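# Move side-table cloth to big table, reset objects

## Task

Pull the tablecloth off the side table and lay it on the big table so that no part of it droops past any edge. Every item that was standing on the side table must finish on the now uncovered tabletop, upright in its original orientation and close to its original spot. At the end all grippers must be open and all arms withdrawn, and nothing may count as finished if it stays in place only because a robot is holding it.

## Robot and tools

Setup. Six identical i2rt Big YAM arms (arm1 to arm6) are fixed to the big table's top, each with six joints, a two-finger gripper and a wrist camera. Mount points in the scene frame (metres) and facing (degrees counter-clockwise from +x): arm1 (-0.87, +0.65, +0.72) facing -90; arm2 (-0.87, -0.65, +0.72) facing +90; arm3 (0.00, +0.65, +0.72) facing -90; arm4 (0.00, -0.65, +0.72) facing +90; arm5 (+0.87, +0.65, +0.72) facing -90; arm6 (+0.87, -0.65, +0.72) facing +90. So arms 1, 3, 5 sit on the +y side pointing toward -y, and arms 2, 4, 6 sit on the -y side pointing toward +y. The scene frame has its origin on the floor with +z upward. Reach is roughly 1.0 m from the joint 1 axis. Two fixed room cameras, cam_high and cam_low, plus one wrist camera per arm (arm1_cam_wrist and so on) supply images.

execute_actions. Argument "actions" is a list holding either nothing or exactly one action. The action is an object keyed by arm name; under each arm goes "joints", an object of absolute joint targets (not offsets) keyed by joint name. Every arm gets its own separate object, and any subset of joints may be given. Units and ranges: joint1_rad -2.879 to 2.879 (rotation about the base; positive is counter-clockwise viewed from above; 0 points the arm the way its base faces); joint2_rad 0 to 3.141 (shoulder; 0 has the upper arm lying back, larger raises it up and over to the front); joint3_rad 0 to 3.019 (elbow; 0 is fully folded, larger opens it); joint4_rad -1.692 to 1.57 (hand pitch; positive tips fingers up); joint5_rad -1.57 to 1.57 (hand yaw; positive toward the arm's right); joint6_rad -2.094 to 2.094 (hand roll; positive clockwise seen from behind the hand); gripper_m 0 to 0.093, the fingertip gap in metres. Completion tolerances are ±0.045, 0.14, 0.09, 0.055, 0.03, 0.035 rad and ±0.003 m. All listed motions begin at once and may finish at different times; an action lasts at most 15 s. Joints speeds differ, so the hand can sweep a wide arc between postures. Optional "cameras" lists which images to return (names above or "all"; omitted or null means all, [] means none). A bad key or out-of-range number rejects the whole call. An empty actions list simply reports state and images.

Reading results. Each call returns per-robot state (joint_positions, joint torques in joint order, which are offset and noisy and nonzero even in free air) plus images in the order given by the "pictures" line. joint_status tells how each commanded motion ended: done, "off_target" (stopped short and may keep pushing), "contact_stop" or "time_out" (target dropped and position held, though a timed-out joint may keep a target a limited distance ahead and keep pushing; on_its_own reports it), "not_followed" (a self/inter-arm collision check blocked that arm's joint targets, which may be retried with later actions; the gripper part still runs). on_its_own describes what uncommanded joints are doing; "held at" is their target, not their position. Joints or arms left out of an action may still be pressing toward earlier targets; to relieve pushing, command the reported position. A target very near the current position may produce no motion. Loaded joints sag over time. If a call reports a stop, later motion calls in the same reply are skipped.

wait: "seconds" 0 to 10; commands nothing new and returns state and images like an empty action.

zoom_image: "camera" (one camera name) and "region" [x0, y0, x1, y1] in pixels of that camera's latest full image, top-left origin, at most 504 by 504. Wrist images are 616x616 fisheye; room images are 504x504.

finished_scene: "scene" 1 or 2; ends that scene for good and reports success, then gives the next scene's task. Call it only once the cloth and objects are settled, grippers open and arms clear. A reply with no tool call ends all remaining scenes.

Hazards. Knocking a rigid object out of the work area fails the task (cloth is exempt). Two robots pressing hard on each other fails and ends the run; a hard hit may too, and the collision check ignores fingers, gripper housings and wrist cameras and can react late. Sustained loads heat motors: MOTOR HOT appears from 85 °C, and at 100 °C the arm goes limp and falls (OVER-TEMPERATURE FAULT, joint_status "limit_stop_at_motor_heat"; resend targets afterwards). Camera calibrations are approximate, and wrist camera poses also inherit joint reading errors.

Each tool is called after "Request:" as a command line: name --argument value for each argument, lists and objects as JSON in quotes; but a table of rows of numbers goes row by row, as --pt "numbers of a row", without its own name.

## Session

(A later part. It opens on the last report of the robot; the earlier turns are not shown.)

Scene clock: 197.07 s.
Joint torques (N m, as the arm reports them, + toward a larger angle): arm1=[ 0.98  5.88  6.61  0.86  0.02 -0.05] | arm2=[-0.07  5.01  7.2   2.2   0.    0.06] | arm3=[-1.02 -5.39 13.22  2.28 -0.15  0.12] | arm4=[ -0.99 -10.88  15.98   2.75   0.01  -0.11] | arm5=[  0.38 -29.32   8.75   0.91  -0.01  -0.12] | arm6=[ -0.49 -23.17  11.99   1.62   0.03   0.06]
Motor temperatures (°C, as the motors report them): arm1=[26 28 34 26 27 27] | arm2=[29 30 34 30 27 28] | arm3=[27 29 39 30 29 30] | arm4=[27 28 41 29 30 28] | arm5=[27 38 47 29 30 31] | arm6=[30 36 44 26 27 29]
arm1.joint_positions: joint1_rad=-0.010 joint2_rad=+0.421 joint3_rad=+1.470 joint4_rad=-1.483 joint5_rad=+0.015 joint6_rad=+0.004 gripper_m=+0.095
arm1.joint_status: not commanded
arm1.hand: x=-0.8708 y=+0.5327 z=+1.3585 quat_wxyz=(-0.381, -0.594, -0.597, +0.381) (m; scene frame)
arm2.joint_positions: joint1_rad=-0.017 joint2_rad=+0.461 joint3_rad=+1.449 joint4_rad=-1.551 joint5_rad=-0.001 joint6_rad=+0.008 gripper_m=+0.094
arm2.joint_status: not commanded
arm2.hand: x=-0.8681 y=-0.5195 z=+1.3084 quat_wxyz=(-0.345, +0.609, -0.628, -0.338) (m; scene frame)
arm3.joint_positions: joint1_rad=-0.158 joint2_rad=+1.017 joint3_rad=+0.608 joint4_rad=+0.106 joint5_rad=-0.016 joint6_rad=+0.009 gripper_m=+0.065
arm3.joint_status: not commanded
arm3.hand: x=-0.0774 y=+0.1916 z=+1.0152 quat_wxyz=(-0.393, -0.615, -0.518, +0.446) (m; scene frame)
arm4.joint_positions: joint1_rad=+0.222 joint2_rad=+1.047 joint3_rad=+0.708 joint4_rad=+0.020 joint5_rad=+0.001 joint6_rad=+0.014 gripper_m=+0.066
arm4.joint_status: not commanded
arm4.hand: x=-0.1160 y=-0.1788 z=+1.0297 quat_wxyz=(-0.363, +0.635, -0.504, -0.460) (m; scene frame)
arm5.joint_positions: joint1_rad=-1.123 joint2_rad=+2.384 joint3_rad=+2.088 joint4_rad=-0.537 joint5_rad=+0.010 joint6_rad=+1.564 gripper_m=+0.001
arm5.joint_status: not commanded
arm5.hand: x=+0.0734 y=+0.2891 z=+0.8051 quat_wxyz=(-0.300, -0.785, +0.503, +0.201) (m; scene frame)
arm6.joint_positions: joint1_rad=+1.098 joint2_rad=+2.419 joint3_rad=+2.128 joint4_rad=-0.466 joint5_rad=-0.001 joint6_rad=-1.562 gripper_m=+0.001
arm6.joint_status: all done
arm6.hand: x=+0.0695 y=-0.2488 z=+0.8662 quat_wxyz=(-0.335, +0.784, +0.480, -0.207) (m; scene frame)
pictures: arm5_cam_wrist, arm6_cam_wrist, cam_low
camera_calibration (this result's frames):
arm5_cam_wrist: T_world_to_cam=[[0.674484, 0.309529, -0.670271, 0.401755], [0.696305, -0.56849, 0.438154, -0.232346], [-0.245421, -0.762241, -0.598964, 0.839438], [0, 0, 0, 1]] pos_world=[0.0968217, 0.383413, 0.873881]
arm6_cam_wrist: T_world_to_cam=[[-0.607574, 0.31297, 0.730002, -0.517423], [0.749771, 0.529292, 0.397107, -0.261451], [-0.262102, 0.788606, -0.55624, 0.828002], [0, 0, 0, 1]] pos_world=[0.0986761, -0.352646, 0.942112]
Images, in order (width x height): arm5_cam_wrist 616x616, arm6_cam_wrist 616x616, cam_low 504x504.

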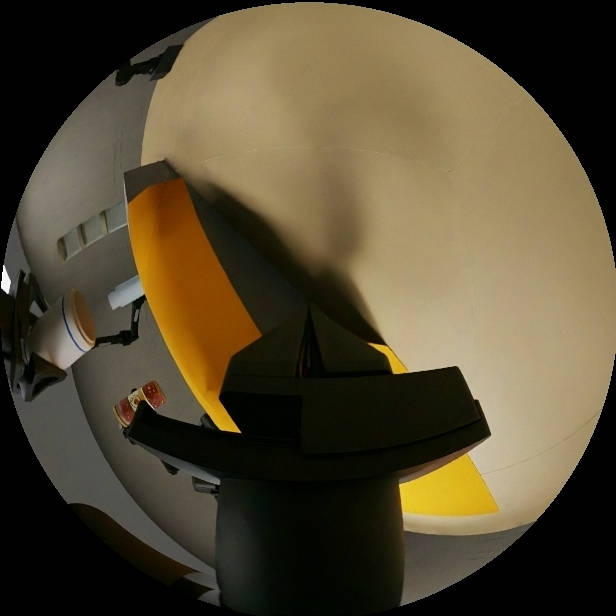

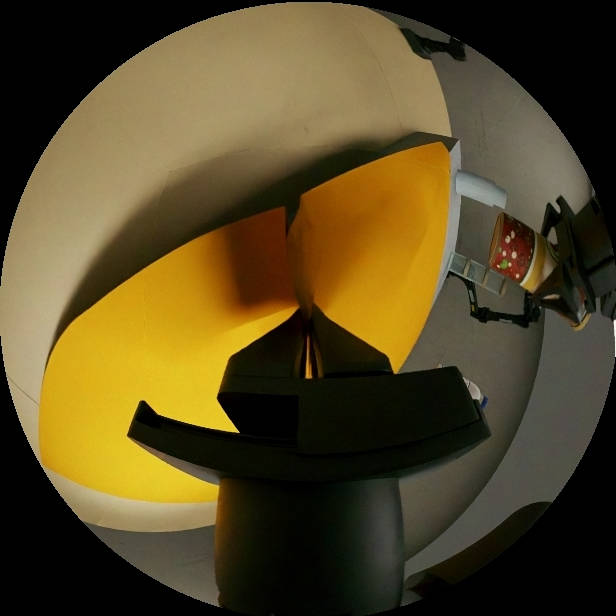

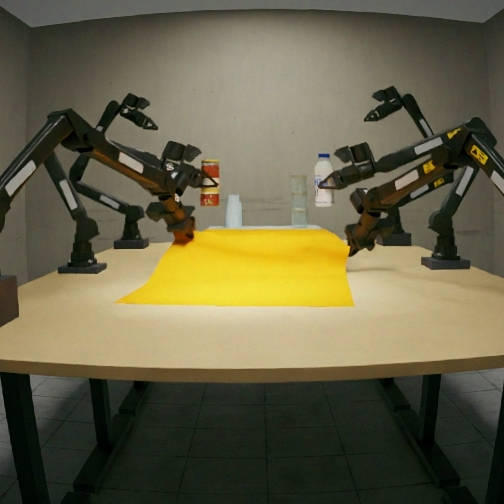

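Request:
execute_actions --actions '[{"arm6":{"joints":{"joint1_rad":1.03,"joint2_rad":2.10,"joint3_rad":1.73,"joint4_rad":-0.41}},"arm5":{"joints":{"joint1_rad":-1.09,"joint2_rad":2.07,"joint3_rad":1.74,"joint4_rad":-0.46}}}]' --cameras '["arm6_cam_wrist","cam_low","cam_high"]'

Scene clock: 204.90 s.
Joint torques (N m, as the arm reports them, + toward a larger angle): arm1=[ 0.97  5.86  6.6   0.87  0.02 -0.05] | arm2=[-0.06  4.58  7.16  2.13  0.02  0.14] | arm3=[-1.04 -5.39 13.23  2.29 -0.15  0.12] | arm4=[ -1.04 -10.8   15.95   2.73   0.01  -0.11] | arm5=[ -0.38 -22.19   8.39   1.89   0.01  -0.12] | arm6=[  1.83 -25.84  10.81   1.59   0.14   0.05]
Motor temperatures (°C, as the motors report them): arm1=[26 28 34 26 27 27] | arm2=[29 30 34 30 27 28] | arm3=[27 29 39 30 29 30] | arm4=[27 28 41 29 30 28] | arm5=[27 38 46 29 30 31] | arm6=[30 36 43 27 27 29]
arm1.joint_positions: joint1_rad=-0.010 joint2_rad=+0.421 joint3_rad=+1.470 joint4_rad=-1.483 joint5_rad=+0.015 joint6_rad=+0.004 gripper_m=+0.095
arm1.joint_status: not commanded
arm1.hand: x=-0.8708 y=+0.5327 z=+1.3585 quat_wxyz=(-0.381, -0.594, -0.597, +0.381) (m; scene frame)
arm2.joint_positions: joint1_rad=-0.017 joint2_rad=+0.461 joint3_rad=+1.449 joint4_rad=-1.551 joint5_rad=-0.001 joint6_rad=+0.008 gripper_m=+0.094
arm2.joint_status: not commanded
arm2.hand: x=-0.8681 y=-0.5195 z=+1.3084 quat_wxyz=(-0.345, +0.609, -0.628, -0.338) (m; scene frame)
arm3.joint_positions: joint1_rad=-0.158 joint2_rad=+1.017 joint3_rad=+0.608 joint4_rad=+0.106 joint5_rad=-0.016 joint6_rad=+0.009 gripper_m=+0.065
arm3.joint_status: not commanded
arm3.hand: x=-0.0774 y=+0.1916 z=+1.0152 quat_wxyz=(-0.393, -0.615, -0.518, +0.446) (m; scene frame)
arm4.joint_positions: joint1_rad=+0.222 joint2_rad=+1.047 joint3_rad=+0.708 joint4_rad=+0.020 joint5_rad=+0.001 joint6_rad=+0.014 gripper_m=+0.066
arm4.joint_status: not commanded
arm4.hand: x=-0.1160 y=-0.1788 z=+1.0297 quat_wxyz=(-0.363, +0.635, -0.504, -0.460) (m; scene frame)
arm5.joint_positions: joint1_rad=-1.088 joint2_rad=+2.039 joint3_rad=+1.744 joint4_rad=-0.473 joint5_rad=+0.009 joint6_rad=+1.564 gripper_m=+0.001
arm5.joint_status: all done
arm5.hand: x=+0.1571 y=+0.2966 z=+0.9130 quat_wxyz=(-0.329, -0.783, +0.483, +0.211) (m; scene frame)
arm6.joint_positions: joint1_rad=+1.023 joint2_rad=+2.115 joint3_rad=+1.723 joint4_rad=-0.410 joint5_rad=-0.003 joint6_rad=-1.562 gripper_m=+0.001
arm6.joint_status: all done
arm6.hand: x=+0.1831 y=-0.2395 z=+0.9121 quat_wxyz=(-0.325, +0.808, +0.455, -0.185) (m; scene frame)
pictures: arm6_cam_wrist, cam_high, cam_low
camera_calibration (this result's frames):
arm6_cam_wrist: T_world_to_cam=[[-0.609625, 0.37331, 0.699284, -0.441958], [0.771348, 0.48269, 0.414767, -0.400989], [-0.182701, 0.792244, -0.582212, 0.886061], [0, 0, 0, 1]] pos_world=[0.201758, -0.343435, 0.991246]
Images, in order (width x height): arm6_cam_wrist 616x616, cam_high 504x504, cam_low 504x504.

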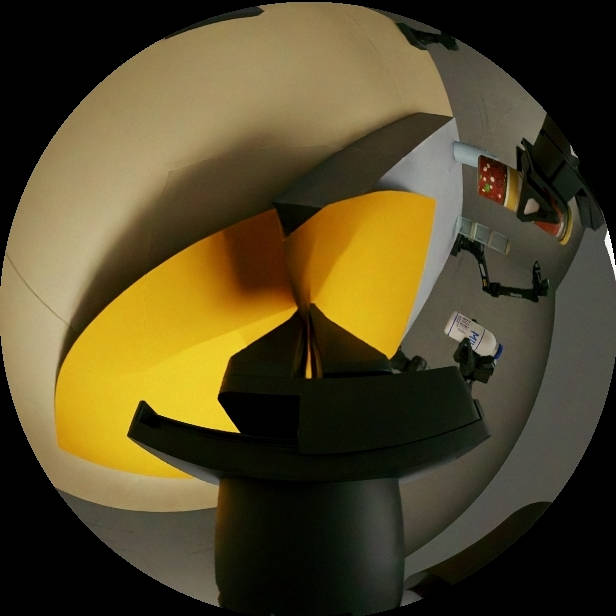

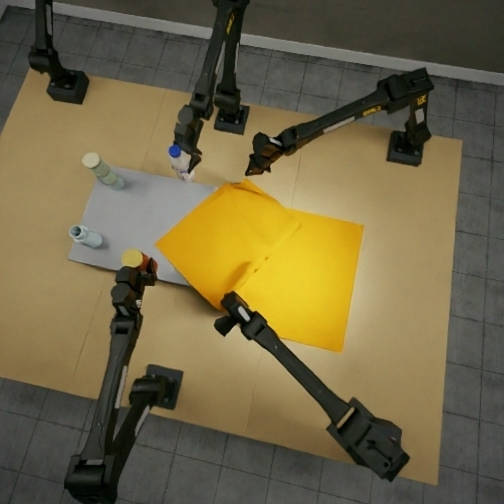

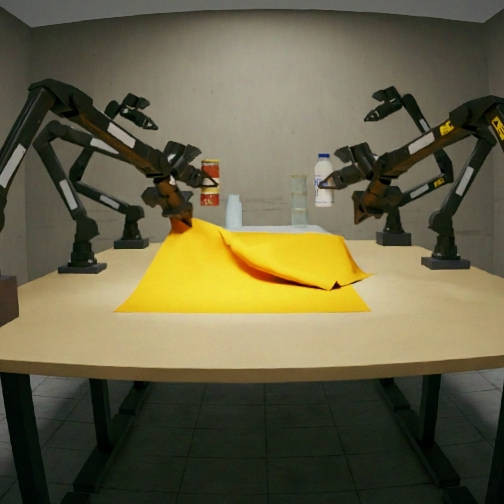

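Request:
execute_actions --actions '[{"arm6":{"joints":{"joint1_rad":0.65,"joint2_rad":1.61,"joint3_rad":0.91,"joint4_rad":-0.08}},"arm5":{"joints":{"joint1_rad":-0.6,"joint2_rad":0.8,"joint3_rad":1.2,"joint4_rad":-1.0}}}]' --cameras '["cam_low","cam_high"]'

Scene clock: 213.83 s.
Joint torques (N m, as the arm reports them, + toward a larger angle): arm1=[ 0.99  5.85  6.6   0.87  0.01 -0.06] | arm2=[-1.1   4.63  7.    2.03  0.02  0.09] | arm3=[-1.01 -5.41 13.22  2.28 -0.15  0.12] | arm4=[ -0.88 -10.87  15.96   2.72   0.01  -0.11] | arm5=[ 0.17 -0.01  8.33  0.89  0.05 -0.14] | arm6=[  0.43 -14.71  10.09   1.85  -0.11   0.07]
Motor temperatures (°C, as the motors report them): arm1=[26 28 34 26 27 27] | arm2=[29 30 34 30 27 28] | arm3=[27 29 39 30 29 30] | arm4=[27 28 41 29 30 28] | arm5=[27 37 45 29 30 31] | arm6=[30 36 41 27 27 29]
arm1.joint_positions: joint1_rad=-0.010 joint2_rad=+0.421 joint3_rad=+1.470 joint4_rad=-1.483 joint5_rad=+0.015 joint6_rad=+0.004 gripper_m=+0.095
arm1.joint_status: not commanded
arm1.hand: x=-0.8708 y=+0.5327 z=+1.3585 quat_wxyz=(-0.381, -0.594, -0.597, +0.381) (m; scene frame)
arm2.joint_positions: joint1_rad=-0.017 joint2_rad=+0.461 joint3_rad=+1.449 joint4_rad=-1.551 joint5_rad=-0.001 joint6_rad=+0.008 gripper_m=+0.094
arm2.joint_status: not commanded
arm2.hand: x=-0.8681 y=-0.5195 z=+1.3084 quat_wxyz=(-0.345, +0.609, -0.628, -0.338) (m; scene frame)
arm3.joint_positions: joint1_rad=-0.158 joint2_rad=+1.017 joint3_rad=+0.608 joint4_rad=+0.106 joint5_rad=-0.016 joint6_rad=+0.009 gripper_m=+0.065
arm3.joint_status: not commanded
arm3.hand: x=-0.0774 y=+0.1916 z=+1.0152 quat_wxyz=(-0.393, -0.615, -0.518, +0.446) (m; scene frame)
arm4.joint_positions: joint1_rad=+0.222 joint2_rad=+1.047 joint3_rad=+0.708 joint4_rad=+0.020 joint5_rad=+0.001 joint6_rad=+0.014 gripper_m=+0.066
arm4.joint_status: not commanded
arm4.hand: x=-0.1160 y=-0.1788 z=+1.0297 quat_wxyz=(-0.363, +0.635, -0.504, -0.460) (m; scene frame)
arm5.joint_positions: joint1_rad=-0.605 joint2_rad=+0.788 joint3_rad=+1.206 joint4_rad=-0.984 joint5_rad=+0.008 joint6_rad=+1.564 gripper_m=+0.001
arm5.joint_status: all done
arm5.hand: x=+0.6587 y=+0.3588 z=+1.2262 quat_wxyz=(-0.456, -0.835, +0.268, +0.153) (m; scene frame)
arm6.joint_positions: joint1_rad=+0.656 joint2_rad=+1.612 joint3_rad=+0.891 joint4_rad=-0.091 joint5_rad=+0.004 joint6_rad=-1.562 gripper_m=+0.001
arm6.joint_status: all done
arm6.hand: x=+0.5244 y=-0.2077 z=+0.8923 quat_wxyz=(-0.351, +0.879, +0.300, -0.118) (m; scene frame)
pictures: cam_high, cam_low
Images, in order (width x height): cam_high 504x504, cam_low 504x504.

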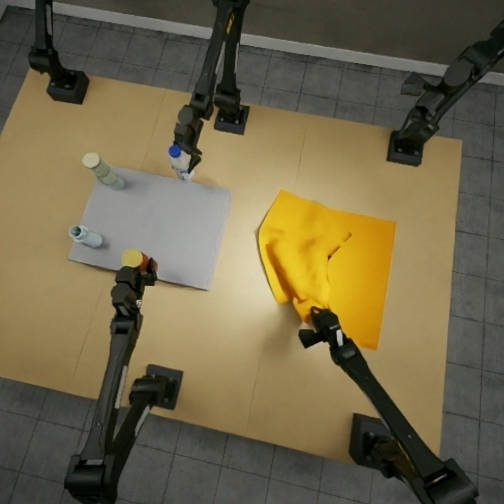

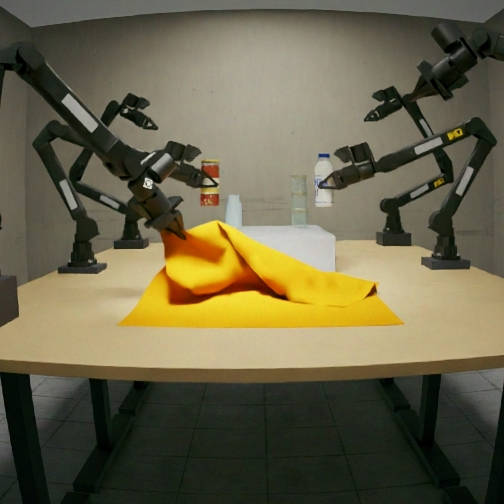

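Request:
execute_actions --actions '[{"arm6":{"joints":{"joint2_rad":1.72}},"arm3":{"joints":{"joint2_rad":1.37,"joint4_rad":0.50}},"arm4":{"joints":{"joint2_rad":1.385,"joint4_rad":0.44}},"arm5":{"joints":{"joint1_rad":0,"joint2_rad":0.45,"joint3_rad":1.45,"joint4_rad":-1.5,"joint6_rad":0,"gripper_m":0.09}}}]' --cameras '["cam_low"]'

Request:
zoom_image --camera "cam_low" --region '[160, 155, 380, 250]'

Scene clock: 223.57 s.
Joint torques (N m, as the arm reports them, + toward a larger angle): arm1=[ 0.98  5.86  6.61  0.86  0.01 -0.05] | arm2=[-0.47  4.94  7.26  2.06 -0.02  0.05] | arm3=[-0.98 -8.42 11.17  4.04 -0.16  0.12] | arm4=[ -1.01 -13.98  14.16   4.46   0.    -0.12] | arm5=[ 0.07  7.4   5.85  0.96  0.07 -0.28] | arm6=[  0.87 -15.24   9.2    1.81  -0.1    0.02]
Motor temperatures (°C, as the motors report them): arm1=[26 28 34 26 27 27] | arm2=[29 30 34 30 27 28] | arm3=[27 29 39 30 29 30] | arm4=[27 28 41 30 30 28] | arm5=[27 34 44 29 30 31] | arm6=[30 34 40 27 27 29]
arm1.joint_positions: joint1_rad=-0.010 joint2_rad=+0.421 joint3_rad=+1.470 joint4_rad=-1.483 joint5_rad=+0.015 joint6_rad=+0.004 gripper_m=+0.095
arm1.joint_status: not commanded
arm1.hand: x=-0.8708 y=+0.5327 z=+1.3585 quat_wxyz=(-0.381, -0.594, -0.597, +0.381) (m; scene frame)
arm2.joint_positions: joint1_rad=-0.017 joint2_rad=+0.461 joint3_rad=+1.449 joint4_rad=-1.551 joint5_rad=-0.001 joint6_rad=+0.008 gripper_m=+0.094
arm2.joint_status: not commanded
arm2.hand: x=-0.8681 y=-0.5195 z=+1.3084 quat_wxyz=(-0.345, +0.609, -0.628, -0.338) (m; scene frame)
arm3.joint_positions: joint1_rad=-0.158 joint2_rad=+1.384 joint3_rad=+0.610 joint4_rad=+0.448 joint5_rad=-0.016 joint6_rad=+0.009 gripper_m=+0.065
arm3.joint_status: all done
arm3.hand: x=-0.0865 y=+0.1333 z=+0.9216 quat_wxyz=(-0.387, -0.620, -0.523, +0.438) (m; scene frame)
arm4.joint_positions: joint1_rad=+0.222 joint2_rad=+1.404 joint3_rad=+0.709 joint4_rad=+0.377 joint5_rad=+0.001 joint6_rad=+0.015 gripper_m=+0.066
arm4.joint_status: joint4_rad time_out (moved +0.357 of +0.420); the others done
arm4.on_its_own: joint4_rad reads +0.377 and still pushes toward +0.440 since a time_out
arm4.hand: x=-0.1308 y=-0.1126 z=+0.9351 quat_wxyz=(-0.363, +0.634, -0.504, -0.460) (m; scene frame)
arm5.joint_positions: joint1_rad=-0.004 joint2_rad=+0.456 joint3_rad=+1.451 joint4_rad=-1.483 joint5_rad=+0.006 joint6_rad=+0.012 gripper_m=+0.090
arm5.joint_status: all done
arm5.hand: x=+0.8659 y=+0.5126 z=+1.3197 quat_wxyz=(-0.360, -0.618, -0.594, +0.368) (m; scene frame)
arm6.joint_positions: joint1_rad=+0.656 joint2_rad=+1.718 joint3_rad=+0.891 joint4_rad=-0.090 joint5_rad=+0.004 joint6_rad=-1.562 gripper_m=+0.001
arm6.joint_status: all done
arm6.hand: x=+0.5299 y=-0.2143 z=+0.8359 quat_wxyz=(-0.304, +0.897, +0.305, -0.102) (m; scene frame)
pictures: cam_low
Images, in order (width x height): cam_low 504x504.

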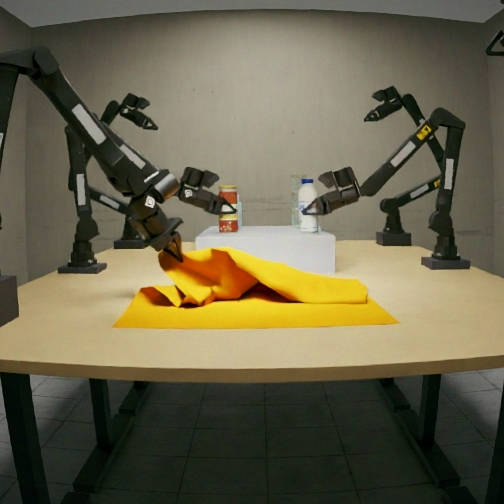

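Region (160, 155, 380, 250) of cam_low's 504x504 image, scaled by 2.291, with more detail than that image has; it fills the top 218 rows of this view, and the rest is white.

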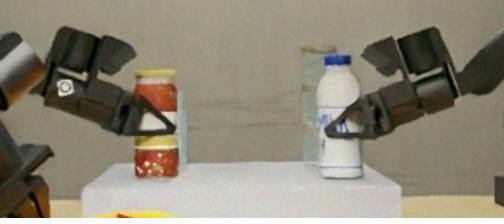

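Request:
execute_actions --actions '[{"arm6":{"joints":{"gripper_m":0.06}},"arm3":{"joints":{"gripper_m":0.093,"joint2_rad":1.39,"joint4_rad":0.46}},"arm4":{"joints":{"gripper_m":0.093,"joint2_rad":1.405,"joint4_rad":0.39}}}]' --cameras '[]'

Request:
execute_actions --actions '[{"arm6":{"joints":{"joint2_rad":1.2,"joint3_rad":0.9}},"arm3":{"joints":{"joint2_rad":1.1,"joint3_rad":0.36}},"arm4":{"joints":{"joint2_rad":1.12,"joint3_rad":0.45}}}]' --cameras '[]'

Request:
execute_actions --actions '[{"arm6":{"joints":{"joint1_rad":0,"joint2_rad":0.45,"joint3_rad":1.2,"joint4_rad":-1.2,"joint6_rad":0}},"arm3":{"joints":{"joint2_rad":0.5,"joint3_rad":0.5,"joint4_rad":0}},"arm4":{"joints":{"joint2_rad":0.5,"joint3_rad":0.5,"joint4_rad":0}}}]' --cameras '["cam_low","cam_high"]'

Scene clock: 232.27 s.
Joint torques (N m, as the arm reports them, + toward a larger angle): arm1=[ 1.02  5.87  6.6   0.86  0.02 -0.05] | arm2=[-1.35  3.81  6.93  2.15  0.    0.04] | arm3=[-0.97 -7.49 11.16  2.52 -0.16  0.12] | arm4=[ -0.93 -12.52  14.12   2.46   0.    -0.12] | arm5=[ 0.07  7.58  5.89  0.96  0.07 -0.27] | arm6=[  0.73 -14.5    9.28   1.59  -0.12   0.01]
Motor temperatures (°C, as the motors report them): arm1=[26 28 34 26 27 27] | arm2=[29 30 34 30 27 28] | arm3=[27 30 38 30 29 30] | arm4=[27 28 41 30 30 28] | arm5=[27 33 43 29 30 31] | arm6=[30 34 39 27 27 29]
arm1.joint_positions: joint1_rad=-0.010 joint2_rad=+0.421 joint3_rad=+1.470 joint4_rad=-1.483 joint5_rad=+0.015 joint6_rad=+0.004 gripper_m=+0.095
arm1.joint_status: not commanded
arm1.hand: x=-0.8708 y=+0.5327 z=+1.3585 quat_wxyz=(-0.381, -0.594, -0.597, +0.381) (m; scene frame)
arm2.joint_positions: joint1_rad=-0.017 joint2_rad=+0.461 joint3_rad=+1.449 joint4_rad=-1.551 joint5_rad=-0.001 joint6_rad=+0.008 gripper_m=+0.094
arm2.joint_status: not commanded
arm2.hand: x=-0.8681 y=-0.5195 z=+1.3084 quat_wxyz=(-0.345, +0.609, -0.628, -0.338) (m; scene frame)
arm3.joint_positions: joint1_rad=-0.158 joint2_rad=+1.387 joint3_rad=+0.610 joint4_rad=+0.448 joint5_rad=-0.016 joint6_rad=+0.009 gripper_m=+0.093
arm3.joint_status: all done
arm3.hand: x=-0.0865 y=+0.1333 z=+0.9204 quat_wxyz=(-0.386, -0.621, -0.523, +0.438) (m; scene frame)
arm4.joint_positions: joint1_rad=+0.222 joint2_rad=+1.406 joint3_rad=+0.709 joint4_rad=+0.377 joint5_rad=+0.001 joint6_rad=+0.015 gripper_m=+0.093
arm4.joint_status: all done
arm4.hand: x=-0.1308 y=-0.1123 z=+0.9341 quat_wxyz=(-0.363, +0.635, -0.504, -0.460) (m; scene frame)
arm5.joint_positions: joint1_rad=-0.004 joint2_rad=+0.456 joint3_rad=+1.451 joint4_rad=-1.483 joint5_rad=+0.006 joint6_rad=+0.012 gripper_m=+0.090
arm5.joint_status: not commanded
arm5.hand: x=+0.8659 y=+0.5126 z=+1.3197 quat_wxyz=(-0.360, -0.618, -0.594, +0.368) (m; scene frame)
arm6.joint_positions: joint1_rad=+0.656 joint2_rad=+1.718 joint3_rad=+0.891 joint4_rad=-0.090 joint5_rad=+0.004 joint6_rad=-1.562 gripper_m=+0.060
arm6.joint_status: all done
arm6.hand: x=+0.5299 y=-0.2143 z=+0.8359 quat_wxyz=(-0.304, +0.897, +0.305, -0.102) (m; scene frame)
pictures: none
No camera images: the call's "cameras" was empty. Leave "cameras" out to get every camera's image.

Scene clock: 233.60 s.
Joint torques (N m, as the arm reports them, + toward a larger angle): arm1=[ 0.98  5.84  6.6   0.87  0.02 -0.06] | arm2=[-0.3   3.76  6.96  2.    0.03  0.06] | arm3=[-1.03 -3.13  8.22  2.57 -0.16  0.12] | arm4=[-0.89 -7.97  9.41  2.46  0.   -0.12] | arm5=[ 0.02  7.57  5.89  0.97  0.07 -0.27] | arm6=[-0.03 -7.63 11.84  2.06 -0.1   0.09]
Motor temperatures (°C, as the motors report them): arm1=[26 28 34 26 27 27] | arm2=[29 30 34 30 27 28] | arm3=[27 30 38 30 29 30] | arm4=[27 28 40 30 30 28] | arm5=[27 33 42 29 30 31] | arm6=[30 34 39 27 27 29]
arm1.joint_positions: joint1_rad=-0.010 joint2_rad=+0.421 joint3_rad=+1.470 joint4_rad=-1.483 joint5_rad=+0.015 joint6_rad=+0.004 gripper_m=+0.095
arm1.joint_status: not commanded
arm1.hand: x=-0.8708 y=+0.5327 z=+1.3585 quat_wxyz=(-0.381, -0.594, -0.597, +0.381) (m; scene frame)
arm2.joint_positions: joint1_rad=-0.017 joint2_rad=+0.461 joint3_rad=+1.449 joint4_rad=-1.551 joint5_rad=-0.001 joint6_rad=+0.008 gripper_m=+0.094
arm2.joint_status: not commanded
arm2.hand: x=-0.8681 y=-0.5195 z=+1.3084 quat_wxyz=(-0.345, +0.609, -0.628, -0.338) (m; scene frame)
arm3.joint_positions: joint1_rad=-0.158 joint2_rad=+1.095 joint3_rad=+0.367 joint4_rad=+0.448 joint5_rad=-0.016 joint6_rad=+0.009 gripper_m=+0.093
arm3.joint_status: all done
arm3.hand: x=-0.0708 y=+0.2262 z=+0.9280 quat_wxyz=(-0.398, -0.610, -0.514, +0.453) (m; scene frame)
arm4.joint_positions: joint1_rad=+0.222 joint2_rad=+1.121 joint3_rad=+0.453 joint4_rad=+0.377 joint5_rad=+0.001 joint6_rad=+0.015 gripper_m=+0.093
arm4.joint_status: all done
arm4.hand: x=-0.1076 y=-0.2090 z=+0.9348 quat_wxyz=(-0.370, +0.628, -0.499, -0.468) (m; scene frame)
arm5.joint_positions: joint1_rad=-0.004 joint2_rad=+0.456 joint3_rad=+1.451 joint4_rad=-1.483 joint5_rad=+0.006 joint6_rad=+0.012 gripper_m=+0.090
arm5.joint_status: not commanded
arm5.hand: x=+0.8659 y=+0.5126 z=+1.3197 quat_wxyz=(-0.360, -0.618, -0.594, +0.368) (m; scene frame)
arm6.joint_positions: joint1_rad=+0.656 joint2_rad=+1.187 joint3_rad=+0.886 joint4_rad=-0.090 joint5_rad=+0.004 joint6_rad=-1.562 gripper_m=+0.060
arm6.joint_status: all done
arm6.hand: x=+0.5394 y=-0.2287 z=+1.1172 quat_wxyz=(-0.526, +0.787, +0.268, -0.180) (m; scene frame)
pictures: none
No camera images: the call's "cameras" was empty. Leave "cameras" out to get every camera's image.

Scene clock: 235.77 s.
Joint torques (N m, as the arm reports them, + toward a larger angle): arm1=[ 0.98  5.89  6.6   0.87  0.02 -0.05] | arm2=[-0.12  4.95  7.19  2.29  0.07  0.08] | arm3=[-1.07  1.05 14.38  1.41 -0.16  0.12] | arm4=[-0.93 -1.89 15.79  1.37 -0.01 -0.13] | arm5=[ 0.06  7.58  5.89  0.97  0.07 -0.27] | arm6=[ 0.71  5.45  9.55  1.66 -0.01  0.21]
Motor temperatures (°C, as the motors report them): arm1=[26 28 34 26 27 27] | arm2=[29 30 35 30 27 28] | arm3=[27 29 39 30 29 30] | arm4=[27 28 40 30 30 28] | arm5=[27 33 42 29 30 31] | arm6=[30 33 39 27 27 29]
arm1.joint_positions: joint1_rad=-0.010 joint2_rad=+0.421 joint3_rad=+1.470 joint4_rad=-1.483 joint5_rad=+0.015 joint6_rad=+0.004 gripper_m=+0.095
arm1.joint_status: not commanded
arm1.hand: x=-0.8708 y=+0.5327 z=+1.3585 quat_wxyz=(-0.381, -0.594, -0.597, +0.381) (m; scene frame)
arm2.joint_positions: joint1_rad=-0.017 joint2_rad=+0.461 joint3_rad=+1.449 joint4_rad=-1.551 joint5_rad=-0.001 joint6_rad=+0.008 gripper_m=+0.094
arm2.joint_status: not commanded
arm2.hand: x=-0.8681 y=-0.5195 z=+1.3084 quat_wxyz=(-0.345, +0.609, -0.628, -0.338) (m; scene frame)
arm3.joint_positions: joint1_rad=-0.158 joint2_rad=+0.498 joint3_rad=+0.465 joint4_rad=+0.019 joint5_rad=-0.016 joint6_rad=+0.009 gripper_m=+0.093
arm3.joint_status: all done
arm3.hand: x=-0.0585 y=+0.3070 z=+1.1067 quat_wxyz=(-0.463, -0.543, -0.458, +0.530) (m; scene frame)
arm4.joint_positions: joint1_rad=+0.222 joint2_rad=+0.500 joint3_rad=+0.453 joint4_rad=+0.014 joint5_rad=+0.001 joint6_rad=+0.015 gripper_m=+0.093
arm4.joint_status: all done
arm4.hand: x=-0.0849 y=-0.3107 z=+1.0866 quat_wxyz=(-0.429, +0.564, -0.447, -0.546) (m; scene frame)
arm5.joint_positions: joint1_rad=-0.004 joint2_rad=+0.456 joint3_rad=+1.451 joint4_rad=-1.483 joint5_rad=+0.006 joint6_rad=+0.012 gripper_m=+0.090
arm5.joint_status: not commanded
arm5.hand: x=+0.8659 y=+0.5126 z=+1.3197 quat_wxyz=(-0.360, -0.618, -0.594, +0.368) (m; scene frame)
arm6.joint_positions: joint1_rad=+0.005 joint2_rad=+0.441 joint3_rad=+1.194 joint4_rad=-1.192 joint5_rad=+0.002 joint6_rad=-0.016 gripper_m=+0.060
arm6.joint_status: all done
arm6.hand: x=+0.8658 y=-0.4416 z=+1.3281 quat_wxyz=(-0.382, +0.606, -0.587, -0.378) (m; scene frame)
pictures: cam_high, cam_low
Images, in order (width x height): cam_high 504x504, cam_low 504x504.

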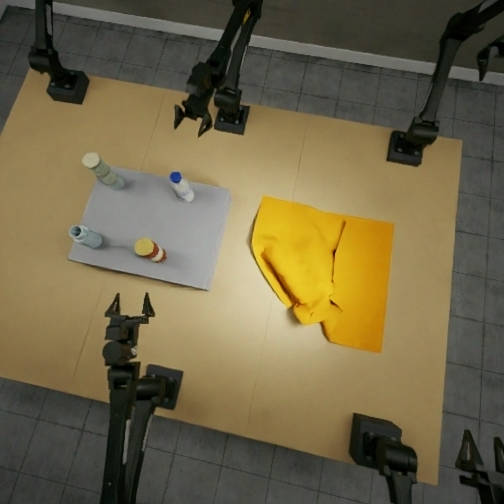

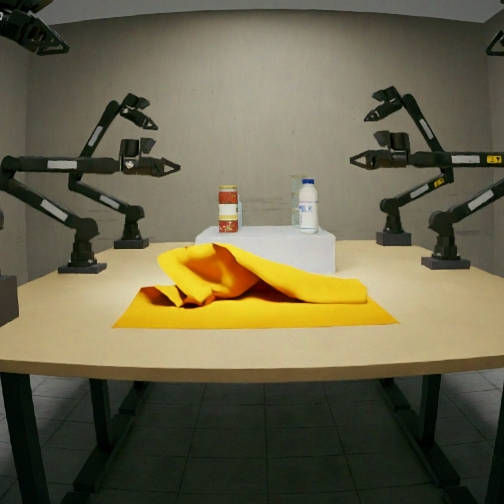

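Request:
finished_scene --scene 1

The scene is finished: the task was done.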